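# Close spring-loaded cabinet door and slide its bolt up

## Task

Swing the cabinet door closed against the spring that keeps reopening it, then slide the bolt on the door's upper edge upward until it sits deep in the bracket fixed to the frame above. The door must stay shut and latched by the bolt alone once the robot lets go; holding it closed with the gripper does not count.

## Robot and tools

ROBOT. One Doosan M1013 arm with six revolute joints (waist, shoulder, elbow, forearm roll, wrist pitch, wrist roll) and a two-finger parallel gripper. There is only one arm, so each command row drives just this gripper. Cameras: cam_head_left and cam_head_right (fixed, 896x504) and cam_wrist (fisheye on the hand, 504x504). Calibration for each camera is supplied and may be a little off.

FRAMES. Reported poses use the scene frame: origin on the table top below the arm base, +z up, +y to the left when facing along +x. end_effector_position is in metres, end_effector_quat_wxyz is the orientation, velocities are in m/s and rad/s. The reported hand position can be slightly wrong, worse at long reach. Gripper frame: fingers point along its +z, pads close along its x. The reported point lies midway between the pads; fingertips extend 17.5 mm past it. A flat block juts roughly 9 cm toward the gripper's -y and turns with it, so watch its clearance near the door and frame.

execute_actions(actions). actions is a list of up to 15 actions run one after another; each action is a table of 1 to 15 rows, each row one control step of 1/30 s. An action always lasts 15 steps (0.5 s); if fewer rows are given the last row is repeated. An empty list just returns state and images. Each row is 9 numbers, all in [-1, 1], in this order: dx, dy, dz, rx, ry, rz, position, force_limit, speed. The first six are an offset, not a pose: the target relative to the gripper's measured pose when that action began (for a call's first action, the last pose reported in this scene), expressed in the gripper's own axes. Every row refers back to that same start pose, not to the previous row. Scale: 1.0 equals 0.6 m for dx, dy, dz and 180 degrees for the rotation vector rx, ry, rz. Each step the commanded pose is clipped to within 70 mm and 16 degrees of the measured one, so big offsets need several actions; after an action the arm only continues to the last clipped pose. If position and orientation can't both be met, position wins.

Gripper numbers (absolute settings, not offsets): position +1 = fully open, 50 mm; about -0.65 = pads touching; -1 = close until an object stops the fingers. force_limit: -1 about 20 N per pad, 0 about 102 N, +1 about 185 N (actual can exceed by ~17%). speed: -1 = 20 mm/s, 0 = 85, +1 = 150. New force or speed values only apply once position changes by at least 0.01.

move(target, speed, blocking). target is one 9-number row as above; its first six numbers are an offset from the pose in the latest result that showed one, in gripper axes and the same scaling. The gripper follows a straight path toward it; finger numbers are sent at the start. speed is the path's top speed in m/s, 0.002 to 0.5 (default 0.25); rotation is capped at twice that in rad/s. Paths last 0.5 to 10 s and are cut off at 10 s. The path ignores obstacles and the gripper may overshoot or lag. blocking=false returns after 0.5 s while the motion continues; until a result shows it ended, other moves and actions are refused, so use wait or stop. The result adds a move: line with the ending (done, off_target, moving, held, fault) and any limits (paced = pose clipped; held = a check blocked steps), plus distance to target.

wait(seconds): 0 to 10; lets time pass holding the last command, returning early if a running move ends. stop(): brakes a running move; fingers keep going. zoom_image(camera, region): region [x0, y0, x1, y1] in pixels of that camera's latest image, at most 504 by 504. read_manual(section): only "licences"; no motion. finished_scene(scene): ends the given scene irreversibly and reports success; only call it once the door is latched by itself.

RESULT LINES. object_status: 0 moving, 1 blocked while opening, 2 blocked while closing (a grip), 3 reached the commanded opening or pads met. Opening in mm is about (250 - position_measured) x 0.202. Hand target is the pose the controller is currently driving toward. A pose unreachable line means the clearance check altered or blocked the command. Joint torques and Flange force (outside force at the gripper, noisy, sometimes no reading) help detect contact. MOTOR HOT warns of overheating; OVER-TEMPERATURE FAULT means brakes are set until cooled.

CAUTIONS. The arm is stiff: pressing even slightly past a firm contact can trigger a stop. A joint torque reaching its load limit (waist/shoulder 316, elbow 148, wrist joints 41.8 N m) or any outside force of 144 N halts the arm for 10 s and discards the rest of the call. Approach the door and bolt slowly, with small offsets just to contact, and check force readings. The door's spring will swing it open again if released before the bolt engages, so keep it shut while working the bolt up. Avoid slamming the door, hard hits, very strong pushes, and knocking anything over. The simulation keeps running during thinking, with the arm holding its last command.

Each tool is called after "Emit:" as a command line: name --argument value for each argument, lists and objects as JSON in quotes; but a table of rows of numbers goes row by row, as --pt "numbers of a row", without its own name.

## Session

Emit:
execute_actions --actions '[]'

Scene clock: 0.00 s.
end_effector_position=(+0.5009, -0.0026, +0.1819) position_measured=3 object_status=3 end_effector_quat_wxyz=(+0.353, +0.293, +0.833, +0.309) end_effector_velocity=(-0.000, +0.000, -0.000) end_effector_angular_velocity=(+0.000, +0.000, +0.000)
Joint positions: [-0.422 -0.102  2.57   1.741  0.647 -2.808]
Joint velocities: [-0.    -0.     0.001 -0.     0.     0.   ]
Joint torques (N m, as the joint torque sensors report them, + toward a larger angle): no reading
Flange force (N, the push that the arm receives, along the gripper's own x y z axes): no reading
Hand target: +0.501, -0.003, +0.182; +0.353, +0.293, +0.833, +0.309

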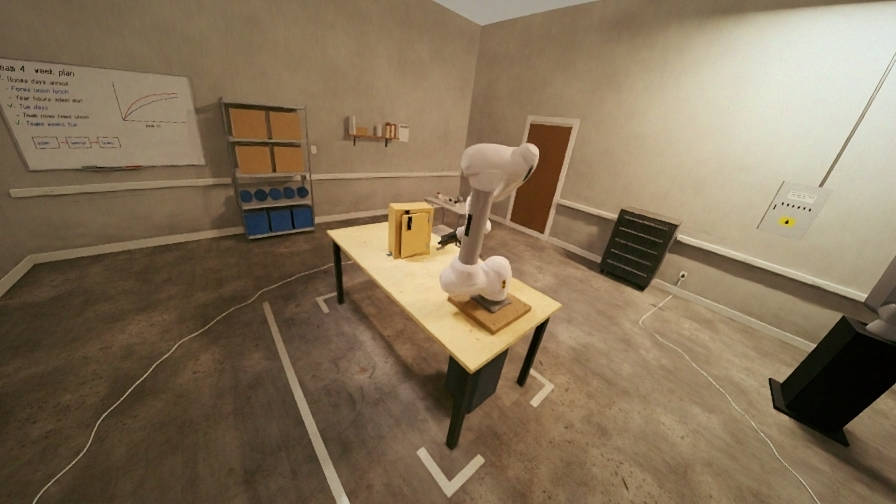

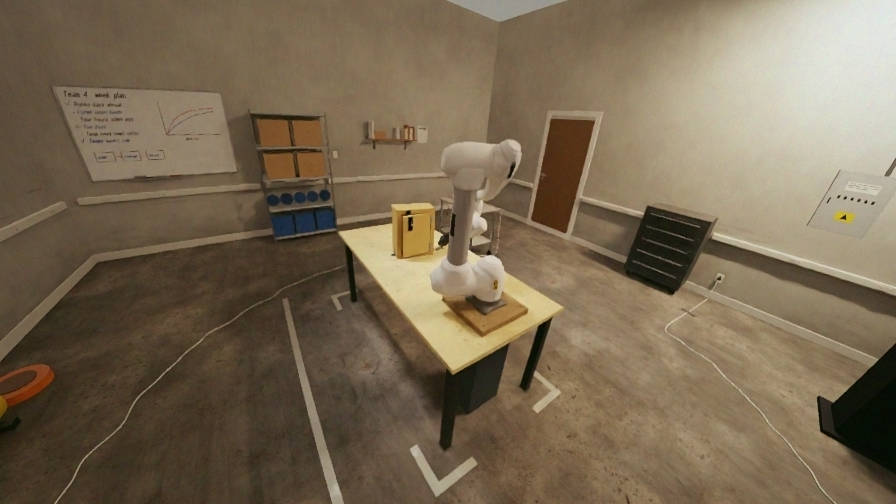

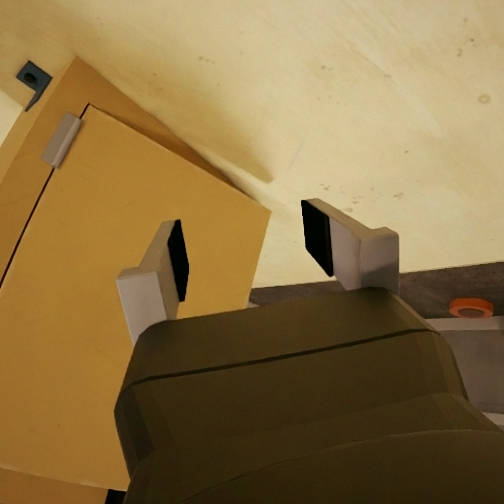

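Emit:
zoom_image --camera "cam_head_left" --region '[370, 190, 490, 270]'

Emit:
zoom_image --camera "cam_head_right" --region '[380, 195, 440, 265]'

Region (370, 190, 490, 270) of cam_head_left's 896x504 image, scaled by 4.200, with more detail than that image has.

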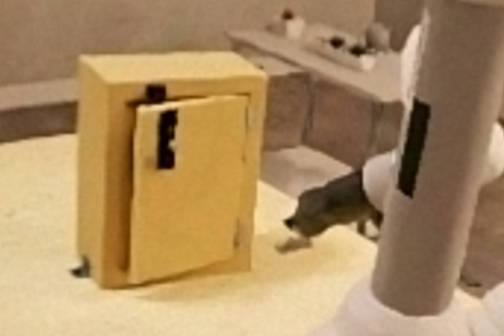

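Region (380, 195, 440, 265) of cam_head_right's 896x504 image, scaled by 7.200, with more detail than that image has; it fills the left 432 columns of this view, and the rest is white.

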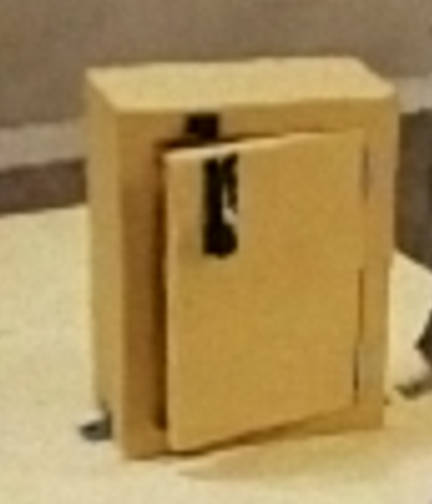

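Emit:
move --target '[0.052,0.318,-0.073,-0.153,-0.164,0.193,1,-0.5,1]' --speed 0.4

Emit:
move --target '[0,-0.05,0,0,0,0.995,1,-0.5,1]' --speed 0.5

Scene clock: 27.73 s.
end_effector_position=(+0.5006, +0.1271, +0.3313) position_measured=3 object_status=3 end_effector_quat_wxyz=(+0.500, +0.500, +0.500, +0.500) end_effector_velocity=(+0.001, -0.001, +0.001) end_effector_angular_velocity=(+0.000, -0.002, -0.007)
Joint positions: [ 0.407 -0.178  2.662  3.653  0.974 -3.438]
Joint velocities: [ 0.005  0.002 -0.002  0.012  0.005 -0.006]
Joint torques (N m, as the joint torque sensors report them, + toward a larger angle): [ -0.48  -4.6  -25.64  -4.12   2.78   0.51]
Flange force (N, the push that the arm receives, along the gripper's own x y z axes): no reading
Hand target: +0.501, +0.127, +0.331; +0.501, +0.500, +0.500, +0.500
Off the commanded pose: 0.000 m, 0 deg.
move: done
camera_calibration (this result's frames):
cam_wrist: T_world_to_cam=[[-0.0669819, 0.992252, 0.104643, -0.123974], [-0.298454, -0.120002, 0.94685, -0.154029], [0.952071, 0.0321907, 0.30418, -0.434354], [0, 0, 0, 1]] pos_world=[0.359261, 0.118511, 0.290937]

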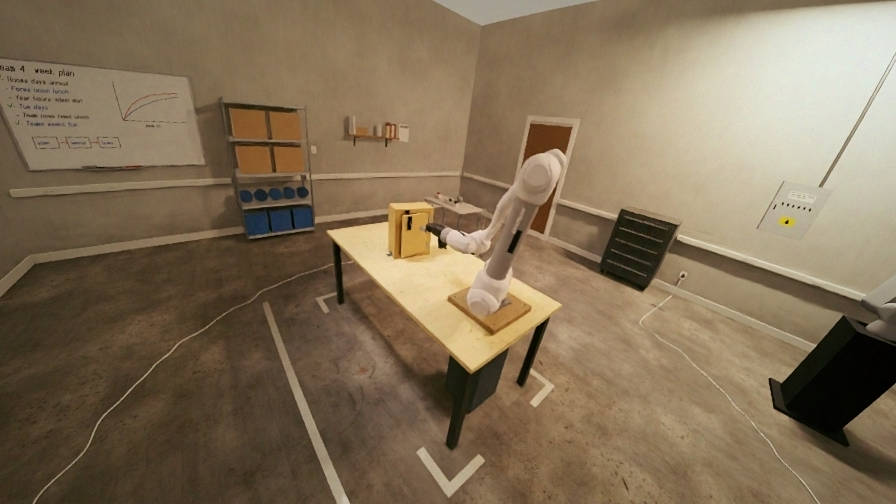

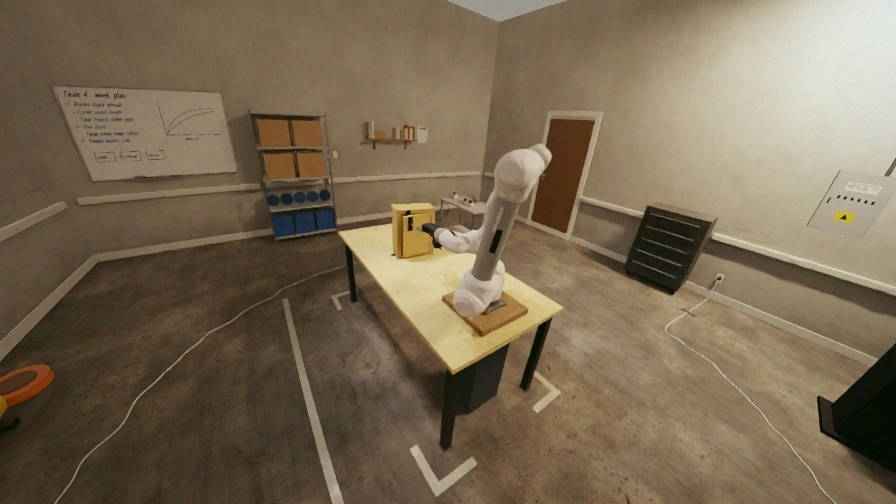

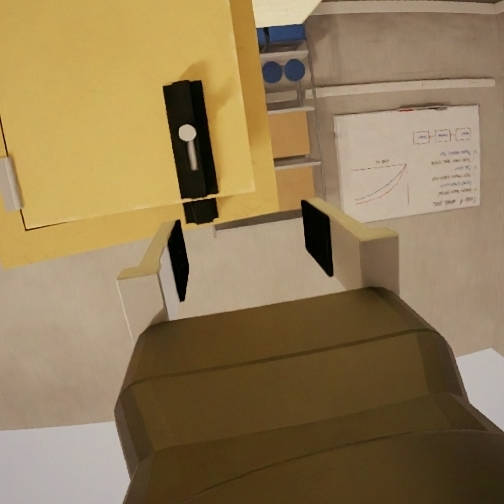

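Scene clock: 31.37 s.
end_effector_position=(+0.5006, +0.1271, +0.3015) position_measured=3 object_status=3 end_effector_quat_wxyz=(+0.496, -0.504, +0.496, -0.504) end_effector_velocity=(-0.000, +0.001, -0.000) end_effector_angular_velocity=(+0.005, -0.001, +0.003)
Joint positions: [ 0.408  0.086  2.731  3.581  1.271 -0.145]
Joint velocities: [ 0.001  0.002  0.001 -0.003  0.003  0.007]
Joint torques (N m, as the joint torque sensors report them, + toward a larger angle): [  0.01 -22.68 -14.53  -2.07   2.54   0.17]
Flange force (N, the push that the arm receives, along the gripper's own x y z axes): [-0.9 -5.1 -1.9]
Hand target: +0.501, +0.127, +0.301; +0.496, -0.504, +0.496, -0.504
Off the commanded pose: 0.000 m, 0 deg.
move: done
camera_calibration (this result's frames):
cam_wrist: T_world_to_cam=[[-0.0692812, -0.993654, -0.0886108, 0.1909], [-0.297457, 0.10536, -0.948904, 0.416588], [0.952218, -0.0393833, -0.302868, -0.233186], [0, 0, 0, 1]] pos_world=[0.359186, 0.136613, 0.341593]

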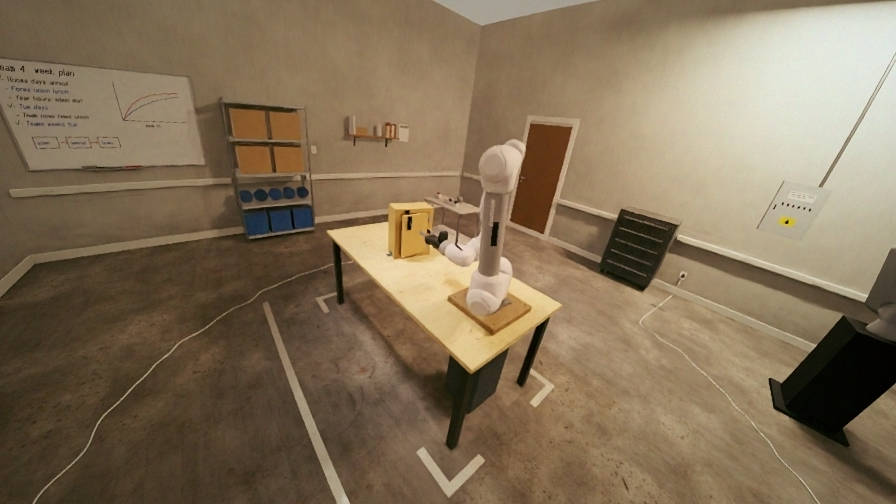

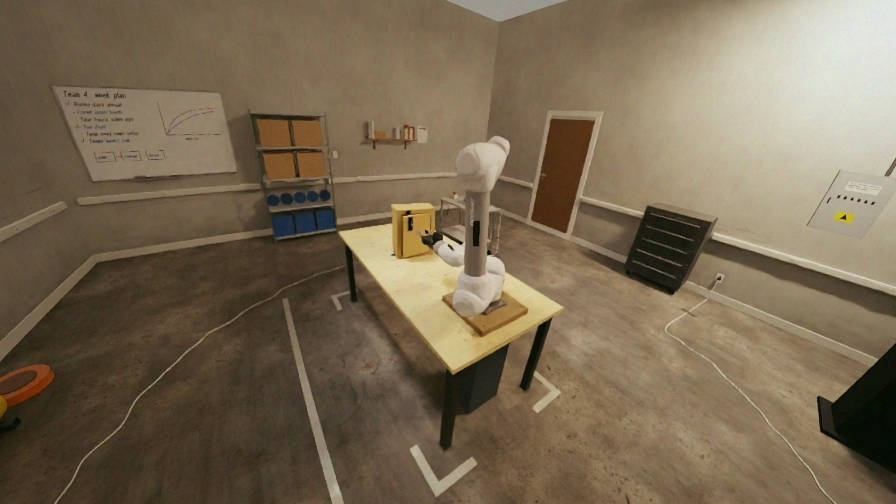

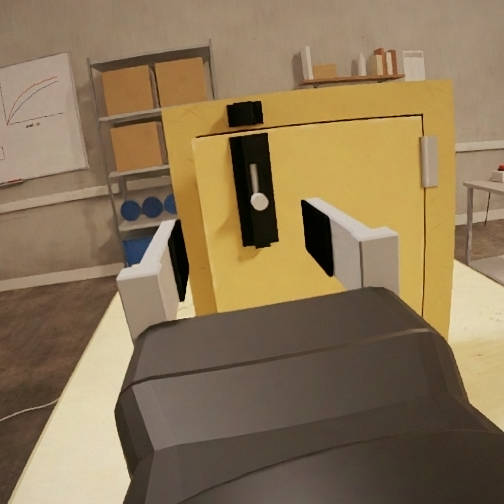

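Emit:
move --target '[0.035,0.065,0.17,0,0,0.005,-0.65,-0.5,1]'

Emit:
zoom_image --camera "cam_wrist" --region '[100,0,400,300]'

Scene clock: 40.33 s.
end_effector_position=(+0.6025, +0.1054, +0.2629) position_measured=249 object_status=3 end_effector_quat_wxyz=(+0.500, -0.500, +0.500, -0.500) end_effector_velocity=(+0.001, +0.001, +0.000) end_effector_angular_velocity=(+0.000, -0.001, +0.002)
Joint positions: [ 0.217  0.301  2.604  3.375  1.336 -0.048]
Joint velocities: [ 0.001  0.001 -0.001 -0.002  0.001  0.001]
Joint torques (N m, as the joint torque sensors report them, + toward a larger angle): [  0.38 -40.15 -10.46  -1.39   2.74   0.19]
Flange force (N, the push that the arm receives, along the gripper's own x y z axes): [0.8 -10.9 0.5]
Hand target: +0.603, +0.105, +0.263; +0.500, -0.500, +0.500, -0.500
Off the commanded pose: 0.000 m, 0 deg.
move: done
camera_calibration (this result's frames):
cam_wrist: T_world_to_cam=[[-0.0692144, -0.99213, -0.104343, 0.176969], [-0.297451, 0.12036, -0.94712, 0.410491], [0.952225, -0.0345175, -0.30344, -0.343128], [0, 0, 0, 1]] pos_world=[0.461085, 0.114326, 0.303131]

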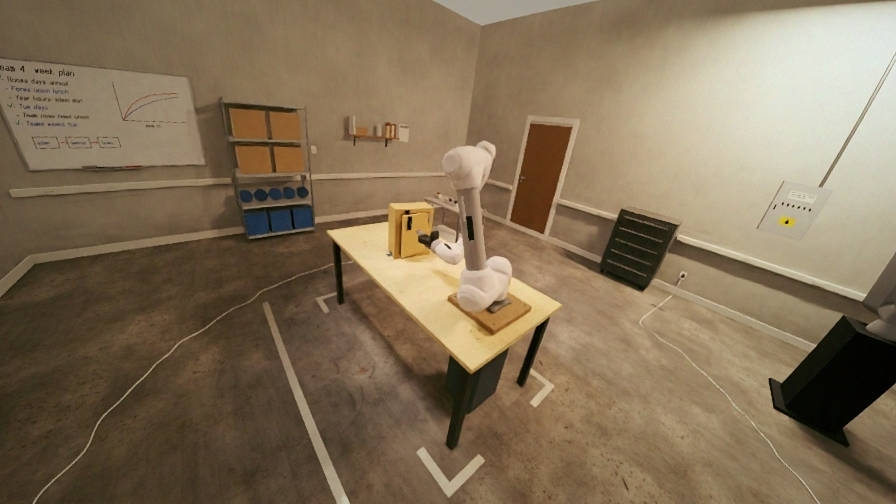

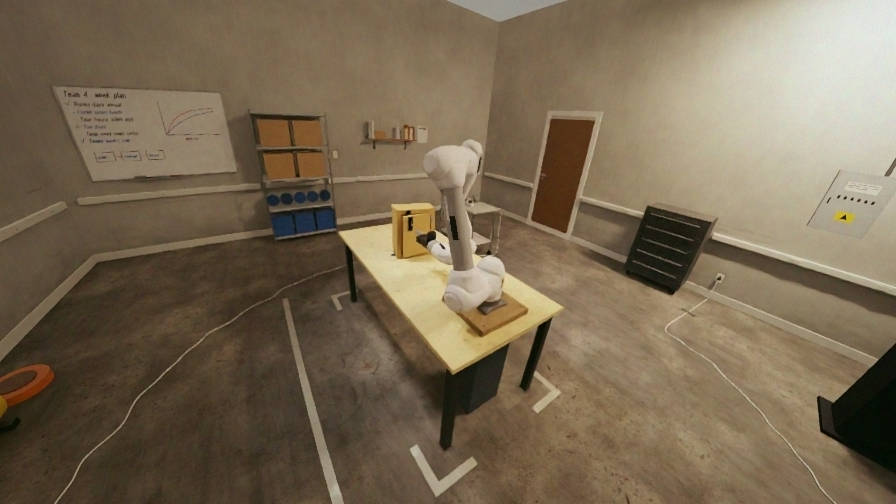

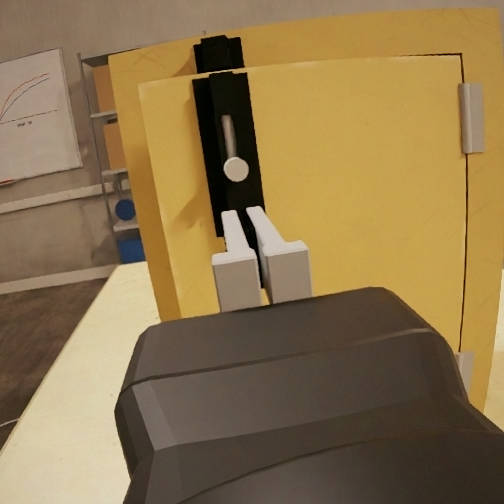

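Region (100, 0, 400, 300) of cam_wrist's 504x504 image, scaled by 1.680, with more detail than that image has.

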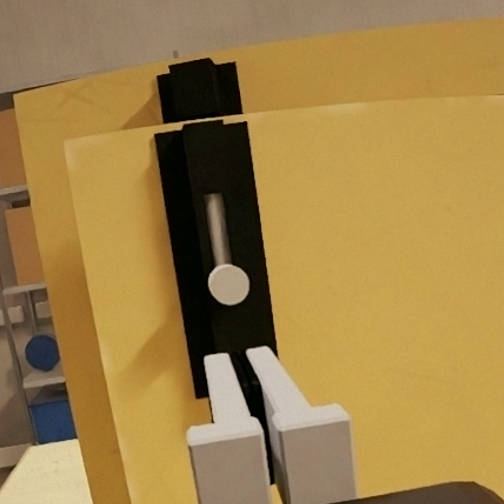

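Emit:
move --target '[0,0.017,0.12,0,0,0,-0.65,-0.5,1]' --speed 0.12

Scene clock: 45.67 s.
end_effector_position=(+0.6744, +0.1054, +0.2526) position_measured=249 object_status=3 end_effector_quat_wxyz=(+0.500, -0.500, +0.500, -0.500) end_effector_velocity=(+0.000, -0.001, -0.000) end_effector_angular_velocity=(+0.000, -0.000, -0.001)
Joint positions: [ 0.176  0.381  2.482  3.334  1.293 -0.046]
Joint velocities: [-0.001  0.001 -0.001  0.001  0.    -0.   ]
Joint torques (N m, as the joint torque sensors report them, + toward a larger angle): [ -0.6  -51.42 -11.94  -1.73   2.8    0.35]
Flange force (N, the push that the arm receives, along the gripper's own x y z axes): [-2.2 -5.2 2.1]
Hand target: +0.674, +0.105, +0.253; +0.500, -0.500, +0.500, -0.500
Off the commanded pose: 0.000 m, 0 deg.
move: done
camera_calibration (this result's frames):
cam_wrist: T_world_to_cam=[[-0.0692084, -0.992124, -0.104401, 0.180854], [-0.297452, 0.120414, -0.947113, 0.422217], [0.952225, -0.0344939, -0.303443, -0.414734], [0, 0, 0, 1]] pos_world=[0.533026, 0.114283, 0.292921]

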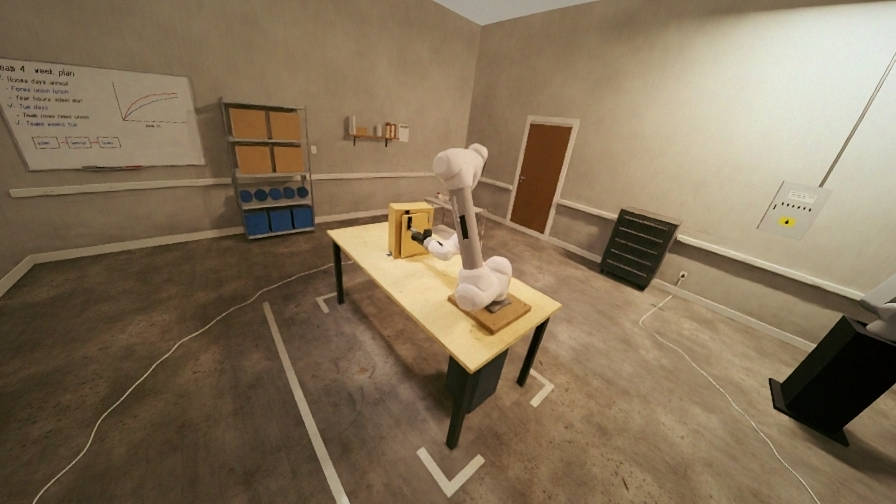

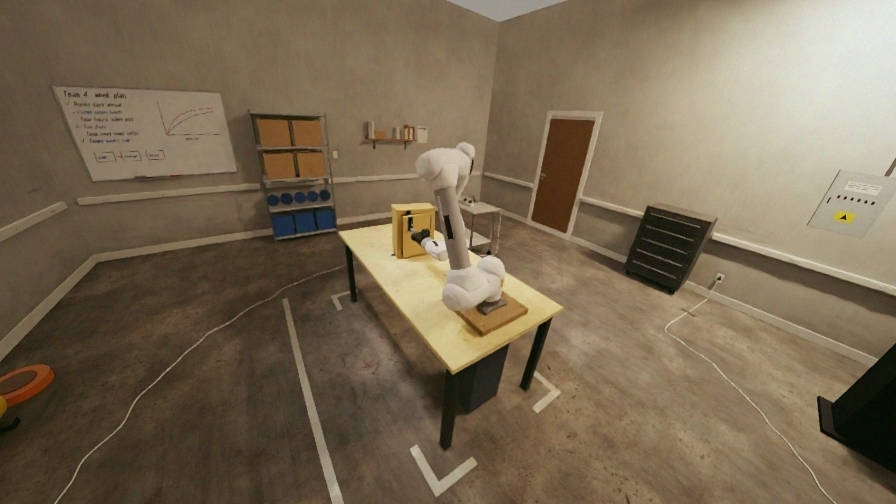

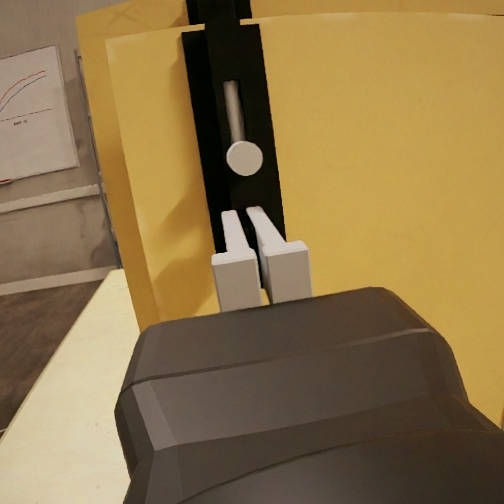

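Emit:
move --target '[0,-0.006,0.055,0,0,0,-0.65,-0.5,1]' --speed 0.04

Scene clock: 53.57 s.
end_effector_position=(+0.7073, +0.1054, +0.2562) position_measured=249 object_status=3 end_effector_quat_wxyz=(+0.500, -0.500, +0.500, -0.500) end_effector_velocity=(+0.001, -0.000, -0.000) end_effector_angular_velocity=(-0.000, +0.000, -0.000)
Joint positions: [ 0.161  0.396  2.424  3.322  1.25  -0.05 ]
Joint velocities: [-0.001  0.001 -0.002 -0.    -0.001 -0.   ]
Joint torques (N m, as the joint torque sensors report them, + toward a larger angle): [ -1.53 -57.23 -20.17  -2.01   3.46   0.36]
Flange force (N, the push that the arm receives, along the gripper's own x y z axes): [-2.0 0.7 -7.0]
Hand target: +0.707, +0.105, +0.256; +0.500, -0.500, +0.500, -0.500
Off the commanded pose: 0.000 m, 0 deg.
move: done
camera_calibration (this result's frames):
cam_wrist: T_world_to_cam=[[-0.0692053, -0.992122, -0.104429, 0.183502], [-0.297475, 0.120441, -0.947102, 0.435407], [0.952218, -0.0344794, -0.303466, -0.445009], [0, 0, 0, 1]] pos_world=[0.565968, 0.114272, 0.296492]

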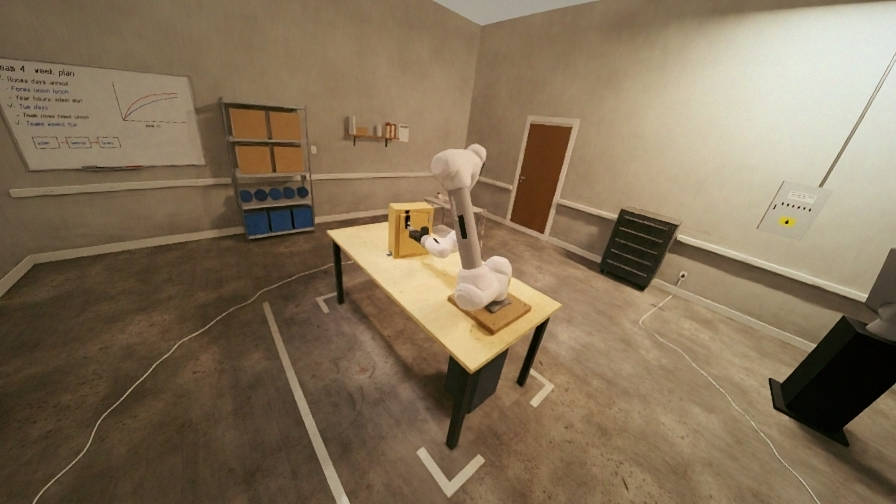

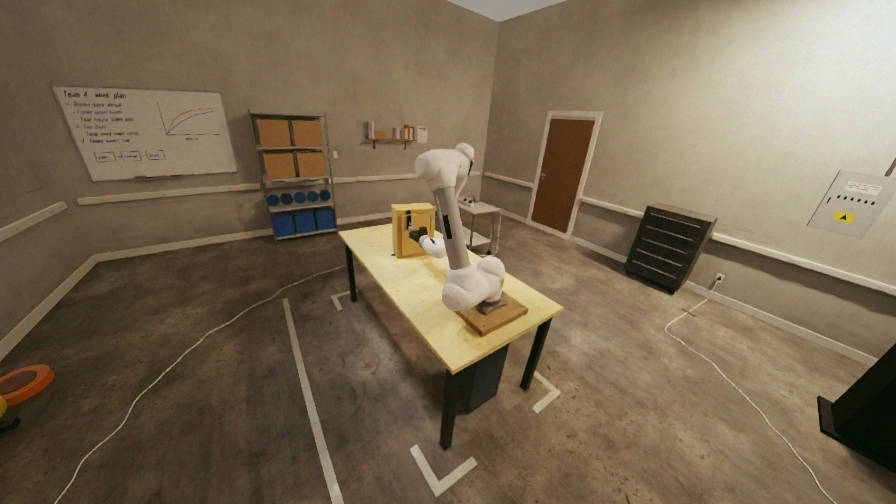

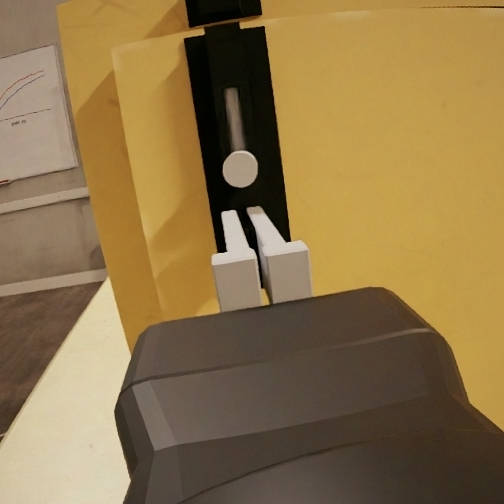

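Emit:
move --target '[0,-0.008,0.006,0,0,0,-0.65,-0.5,1]' --speed 0.03

Emit:
zoom_image --camera "cam_head_left" --region '[385,198,445,262]'

Scene clock: 58.00 s.
end_effector_position=(+0.7109, +0.1054, +0.2610) position_measured=249 object_status=3 end_effector_quat_wxyz=(+0.500, -0.500, +0.500, -0.500) end_effector_velocity=(+0.001, -0.000, +0.001) end_effector_angular_velocity=(-0.000, -0.001, +0.000)
Joint positions: [ 0.159  0.388  2.416  3.321  1.235 -0.052]
Joint velocities: [-0.001 -0.001 -0.001 -0.001 -0.002 -0.   ]
Joint torques (N m, as the joint torque sensors report them, + toward a larger angle): [ -3.6  -56.42 -22.56  -1.77   4.63   0.06]
Flange force (N, the push that the arm receives, along the gripper's own x y z axes): [-5.1 -3.0 -9.9]
Hand target: +0.711, +0.105, +0.261; +0.500, -0.500, +0.500, -0.500
Off the commanded pose: 0.000 m, 0 deg.
move: done
camera_calibration (this result's frames):
cam_wrist: T_world_to_cam=[[-0.069205, -0.992121, -0.104435, 0.18425], [-0.297485, 0.120446, -0.947098, 0.440976], [0.952215, -0.0344762, -0.303477, -0.446965], [0, 0, 0, 1]] pos_world=[0.569542, 0.114274, 0.301246]

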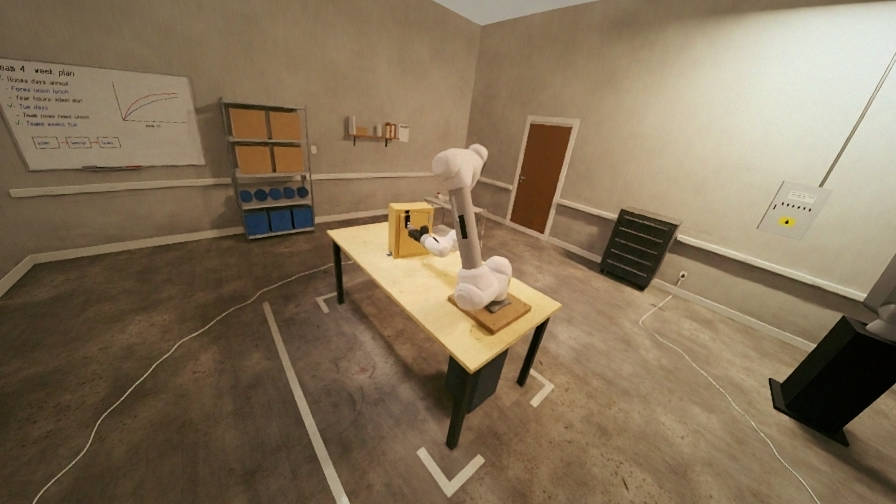

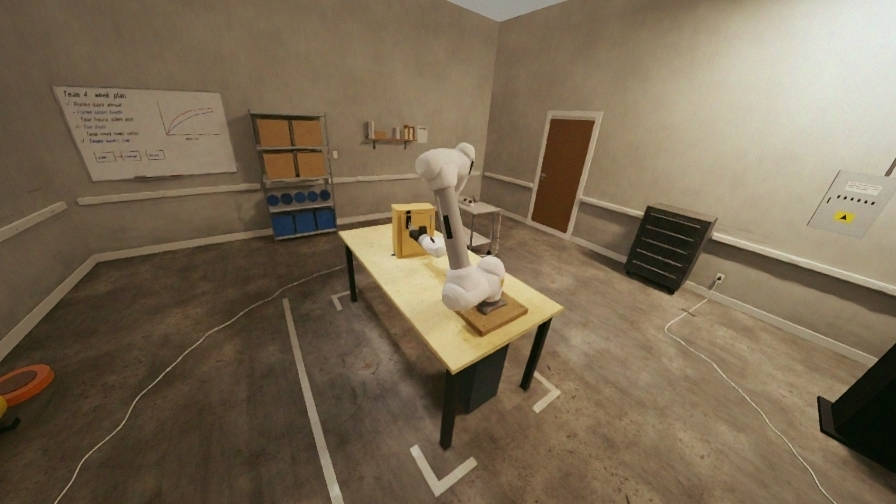

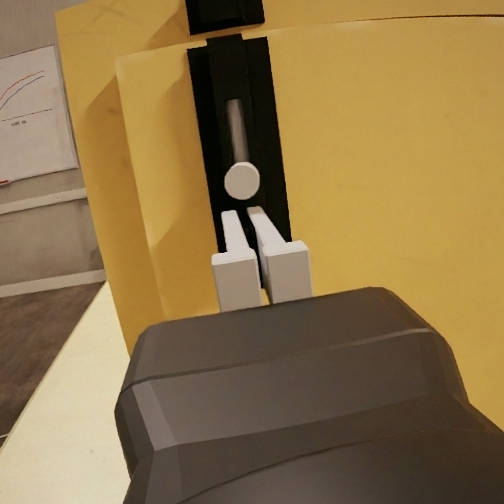

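Region (385, 198, 445, 262) of cam_head_left's 896x504 image, scaled by 7.875, with more detail than that image has; it fills the left 472 columns of this view, and the rest is white.

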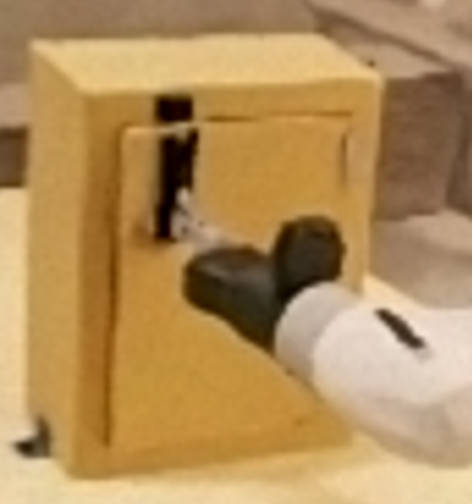

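Emit:
move --target '[0.002,-0.004,0.008,0,0,0,-0.65,-0.5,1]' --speed 0.02

Emit:
zoom_image --camera "cam_wrist" --region '[60,0,340,260]'

Scene clock: 62.90 s.
end_effector_position=(+0.7157, +0.1042, +0.2633) position_measured=249 object_status=3 end_effector_quat_wxyz=(+0.500, -0.500, +0.500, -0.500) end_effector_velocity=(+0.001, -0.001, +0.000) end_effector_angular_velocity=(-0.000, +0.000, -0.002)
Joint positions: [ 0.155  0.386  2.408  3.317  1.224 -0.052]
Joint velocities: [-0.002 -0.    -0.001 -0.001 -0.002 -0.   ]
Joint torques (N m, as the joint torque sensors report them, + toward a larger angle): [ -5.32 -61.21 -28.03  -0.67   4.59   0.41]
Flange force (N, the push that the arm receives, along the gripper's own x y z axes): [-5.2 8.4 -15.4]
Hand target: +0.716, +0.104, +0.263; +0.500, -0.500, +0.500, -0.500
Off the commanded pose: 0.000 m, 0 deg.
move: done
camera_calibration (this result's frames):
cam_wrist: T_world_to_cam=[[-0.0692014, -0.992121, -0.104439, 0.183647], [-0.297497, 0.12045, -0.947094, 0.444788], [0.952212, -0.0344698, -0.303488, -0.450813], [0, 0, 0, 1]] pos_world=[0.574301, 0.113086, 0.30362]

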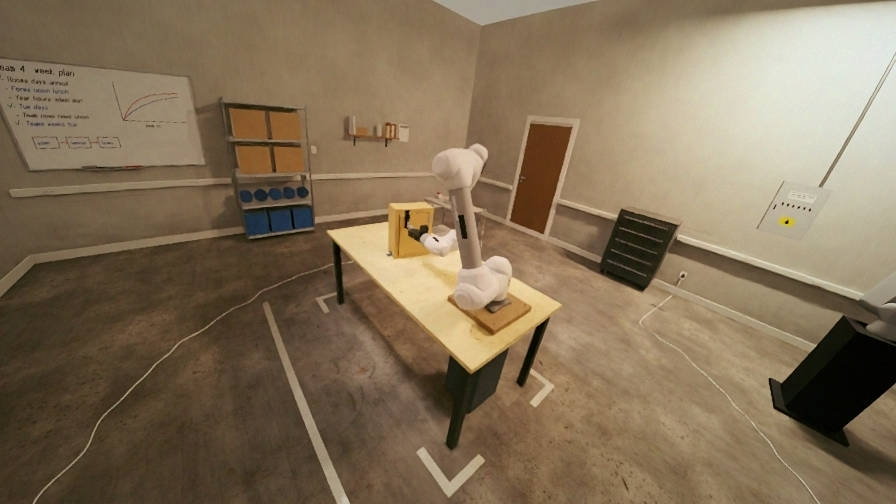

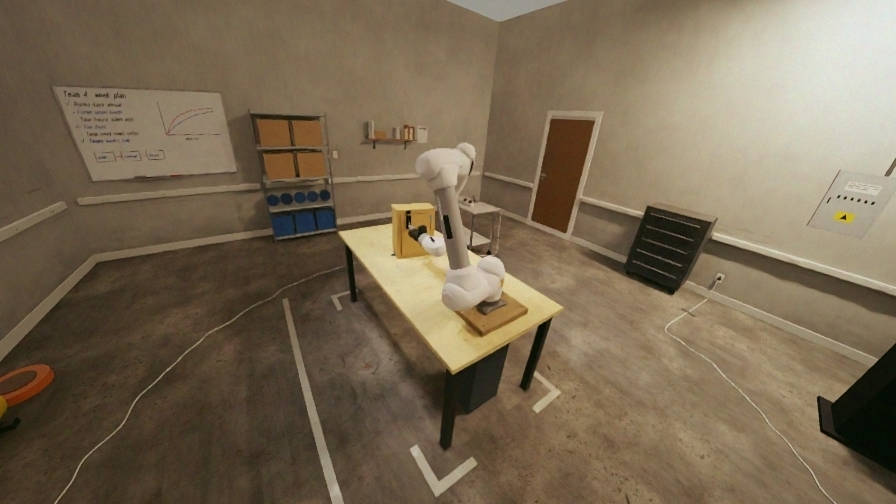

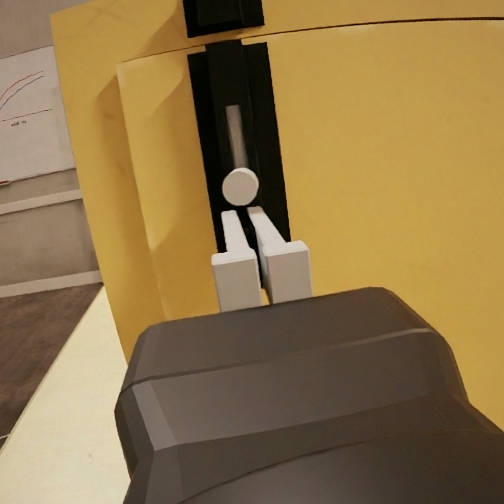

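Region (60, 0, 340, 260) of cam_wrist's 504x504 image, scaled by 1.800, with more detail than that image has; it fills the top 468 rows of this view, and the rest is white.

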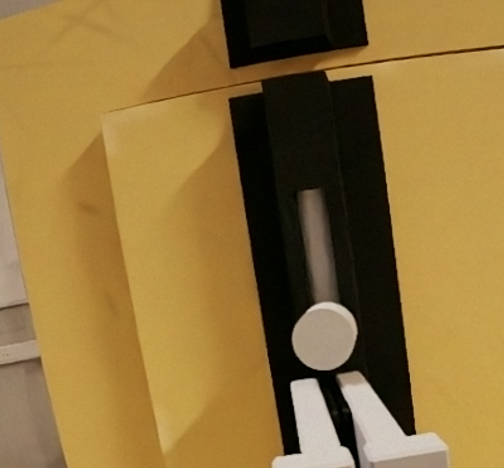

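Emit:
move --target '[0,-0.006,0.003,0,0,0,-0.65,-0.5,1]' --speed 0.02

Scene clock: 66.33 s.
end_effector_position=(+0.7175, +0.1042, +0.2669) position_measured=249 object_status=3 end_effector_quat_wxyz=(+0.500, -0.500, +0.500, -0.500) end_effector_velocity=(+0.000, +0.000, +0.000) end_effector_angular_velocity=(+0.000, +0.000, -0.000)
Joint positions: [ 0.154  0.38   2.404  3.317  1.214 -0.054]
Joint velocities: [ 0.001 -0.001 -0.     0.001 -0.001 -0.   ]
Joint torques (N m, as the joint torque sensors report them, + toward a larger angle): [ -4.11 -61.33 -28.64  -1.33   5.7    0.2 ]
Flange force (N, the push that the arm receives, along the gripper's own x y z axes): [-3.9 6.6 -14.3]
Hand target: +0.717, +0.104, +0.267; +0.500, -0.500, +0.500, -0.500
Off the commanded pose: 0.000 m, 0 deg.
move: done
camera_calibration (this result's frames):
cam_wrist: T_world_to_cam=[[-0.0691999, -0.992121, -0.104442, 0.184146], [-0.297509, 0.120452, -0.94709, 0.4487], [0.952208, -0.0344662, -0.3035, -0.451427], [0, 0, 0, 1]] pos_world=[0.576088, 0.113089, 0.307183]

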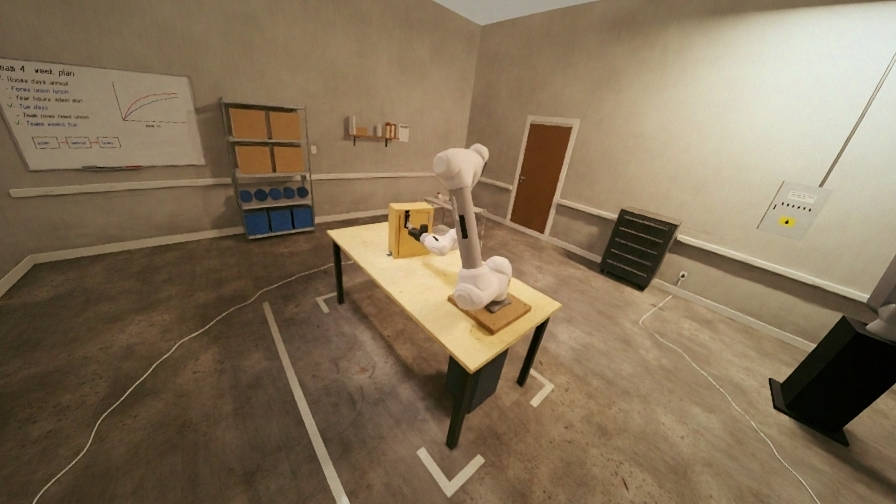

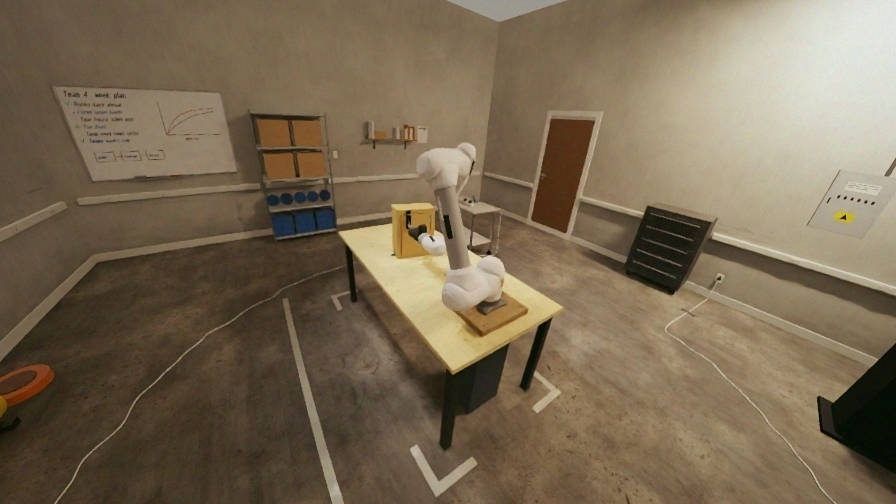

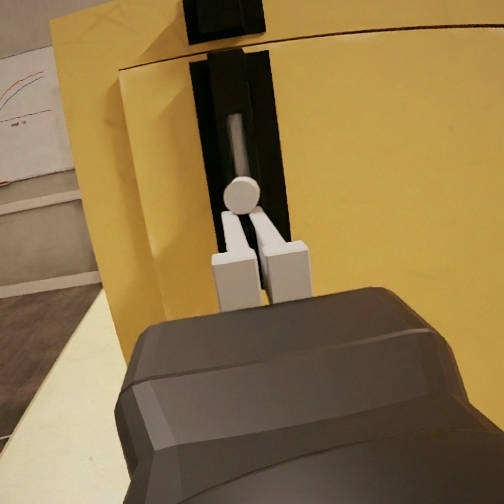

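Emit:
move --target '[0,-0.012,0.0025,0,0,0,-0.65,-0.5,1]' --speed 0.02

Scene clock: 70.07 s.
end_effector_position=(+0.7189, +0.1042, +0.2740) position_measured=249 object_status=3 end_effector_quat_wxyz=(+0.500, -0.500, +0.500, -0.500) end_effector_velocity=(+0.001, +0.000, +0.001) end_effector_angular_velocity=(+0.000, +0.000, -0.000)
Joint positions: [ 0.153  0.365  2.4    3.317  1.195 -0.057]
Joint velocities: [ 0.    -0.002 -0.001  0.    -0.003 -0.   ]
Joint torques (N m, as the joint torque sensors report them, + toward a larger angle): [ -4.83 -63.44 -33.63  -1.01   7.07   0.25]
Flange force (N, the push that the arm receives, along the gripper's own x y z axes): [-3.4 11.3 -17.8]
Hand target: +0.719, +0.104, +0.274; +0.500, -0.500, +0.500, -0.500
Off the commanded pose: 0.000 m, 0 deg.
move: done
camera_calibration (this result's frames):
cam_wrist: T_world_to_cam=[[-0.0691729, -0.992123, -0.104439, 0.184989], [-0.297518, 0.120442, -0.947089, 0.4559], [0.952207, -0.0344405, -0.303506, -0.450682], [0, 0, 0, 1]] pos_world=[0.577578, 0.113101, 0.314313]

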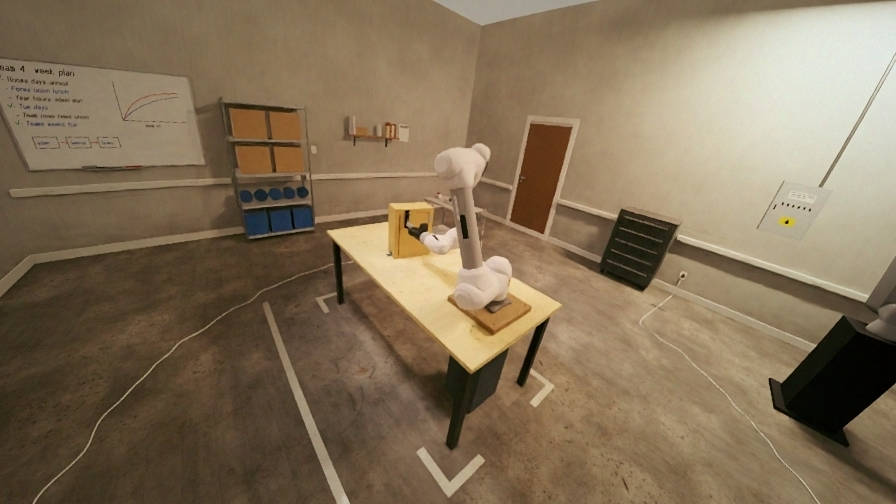

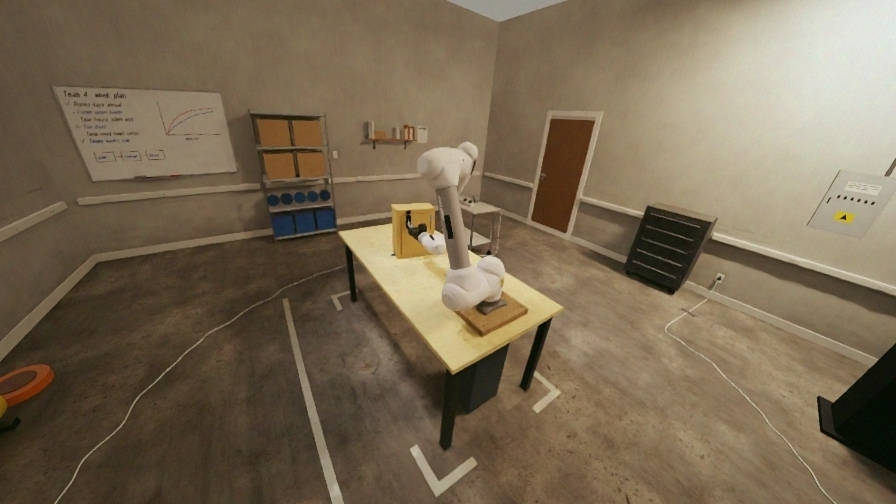

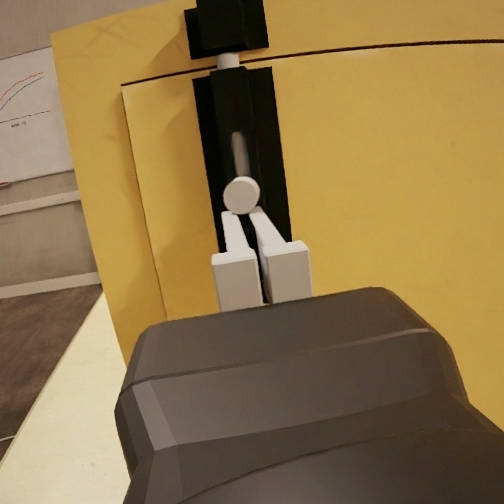

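Emit:
move --target '[0.001,-0.008,0.002,0,0,0,-0.65,-0.5,1]' --speed 0.015

Scene clock: 74.50 s.
end_effector_position=(+0.7201, +0.1036, +0.2785) position_measured=249 object_status=3 end_effector_quat_wxyz=(+0.500, -0.500, +0.500, -0.500) end_effector_velocity=(+0.000, +0.000, +0.001) end_effector_angular_velocity=(-0.000, -0.001, +0.000)
Joint positions: [ 0.151  0.356  2.397  3.316  1.182 -0.059]
Joint velocities: [-0.    -0.    -0.001 -0.     0.    -0.   ]
Joint torques (N m, as the joint torque sensors report them, + toward a larger angle): [  -3.33 -106.87  -57.74   -2.55   23.94   -0.02]
Flange force (N, the push that the arm receives, along the gripper's own x y z axes): [-3.5 73.0 -5.6]
Hand target: +0.720, +0.104, +0.279; +0.500, -0.500, +0.500, -0.500
Off the commanded pose: 0.000 m, 0 deg.
move: done
camera_calibration (this result's frames):
cam_wrist: T_world_to_cam=[[-0.0692207, -0.992127, -0.104365, 0.18496], [-0.298051, 0.120405, -0.946926, 0.460904], [0.952037, -0.0344409, -0.304039, -0.450144], [0, 0, 0, 1]] pos_world=[0.578729, 0.112506, 0.318884]

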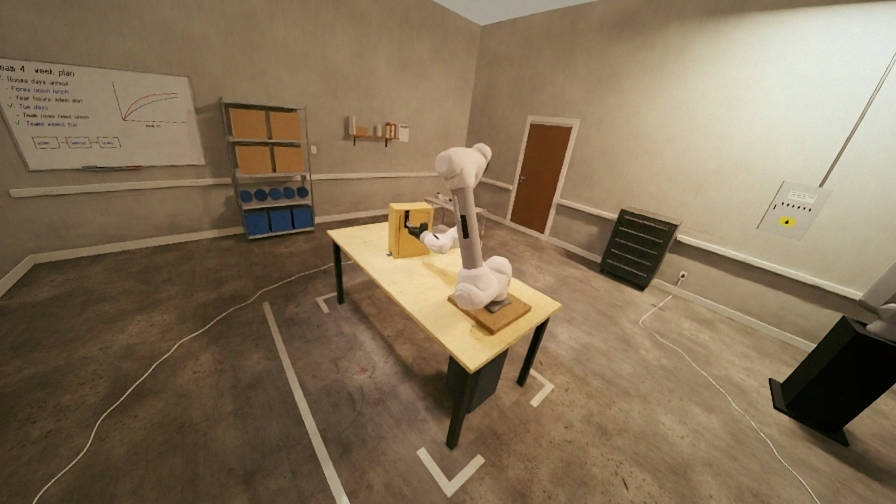

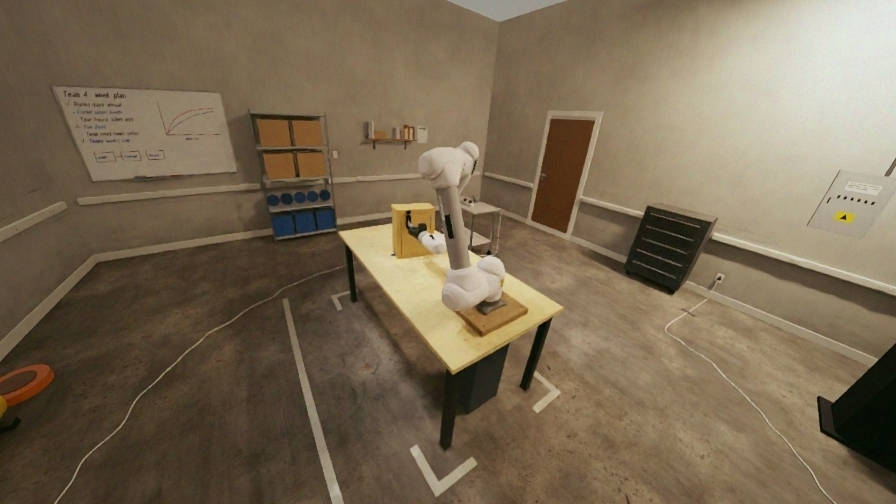

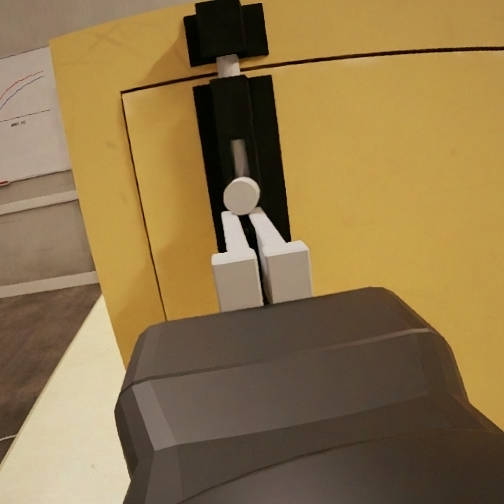

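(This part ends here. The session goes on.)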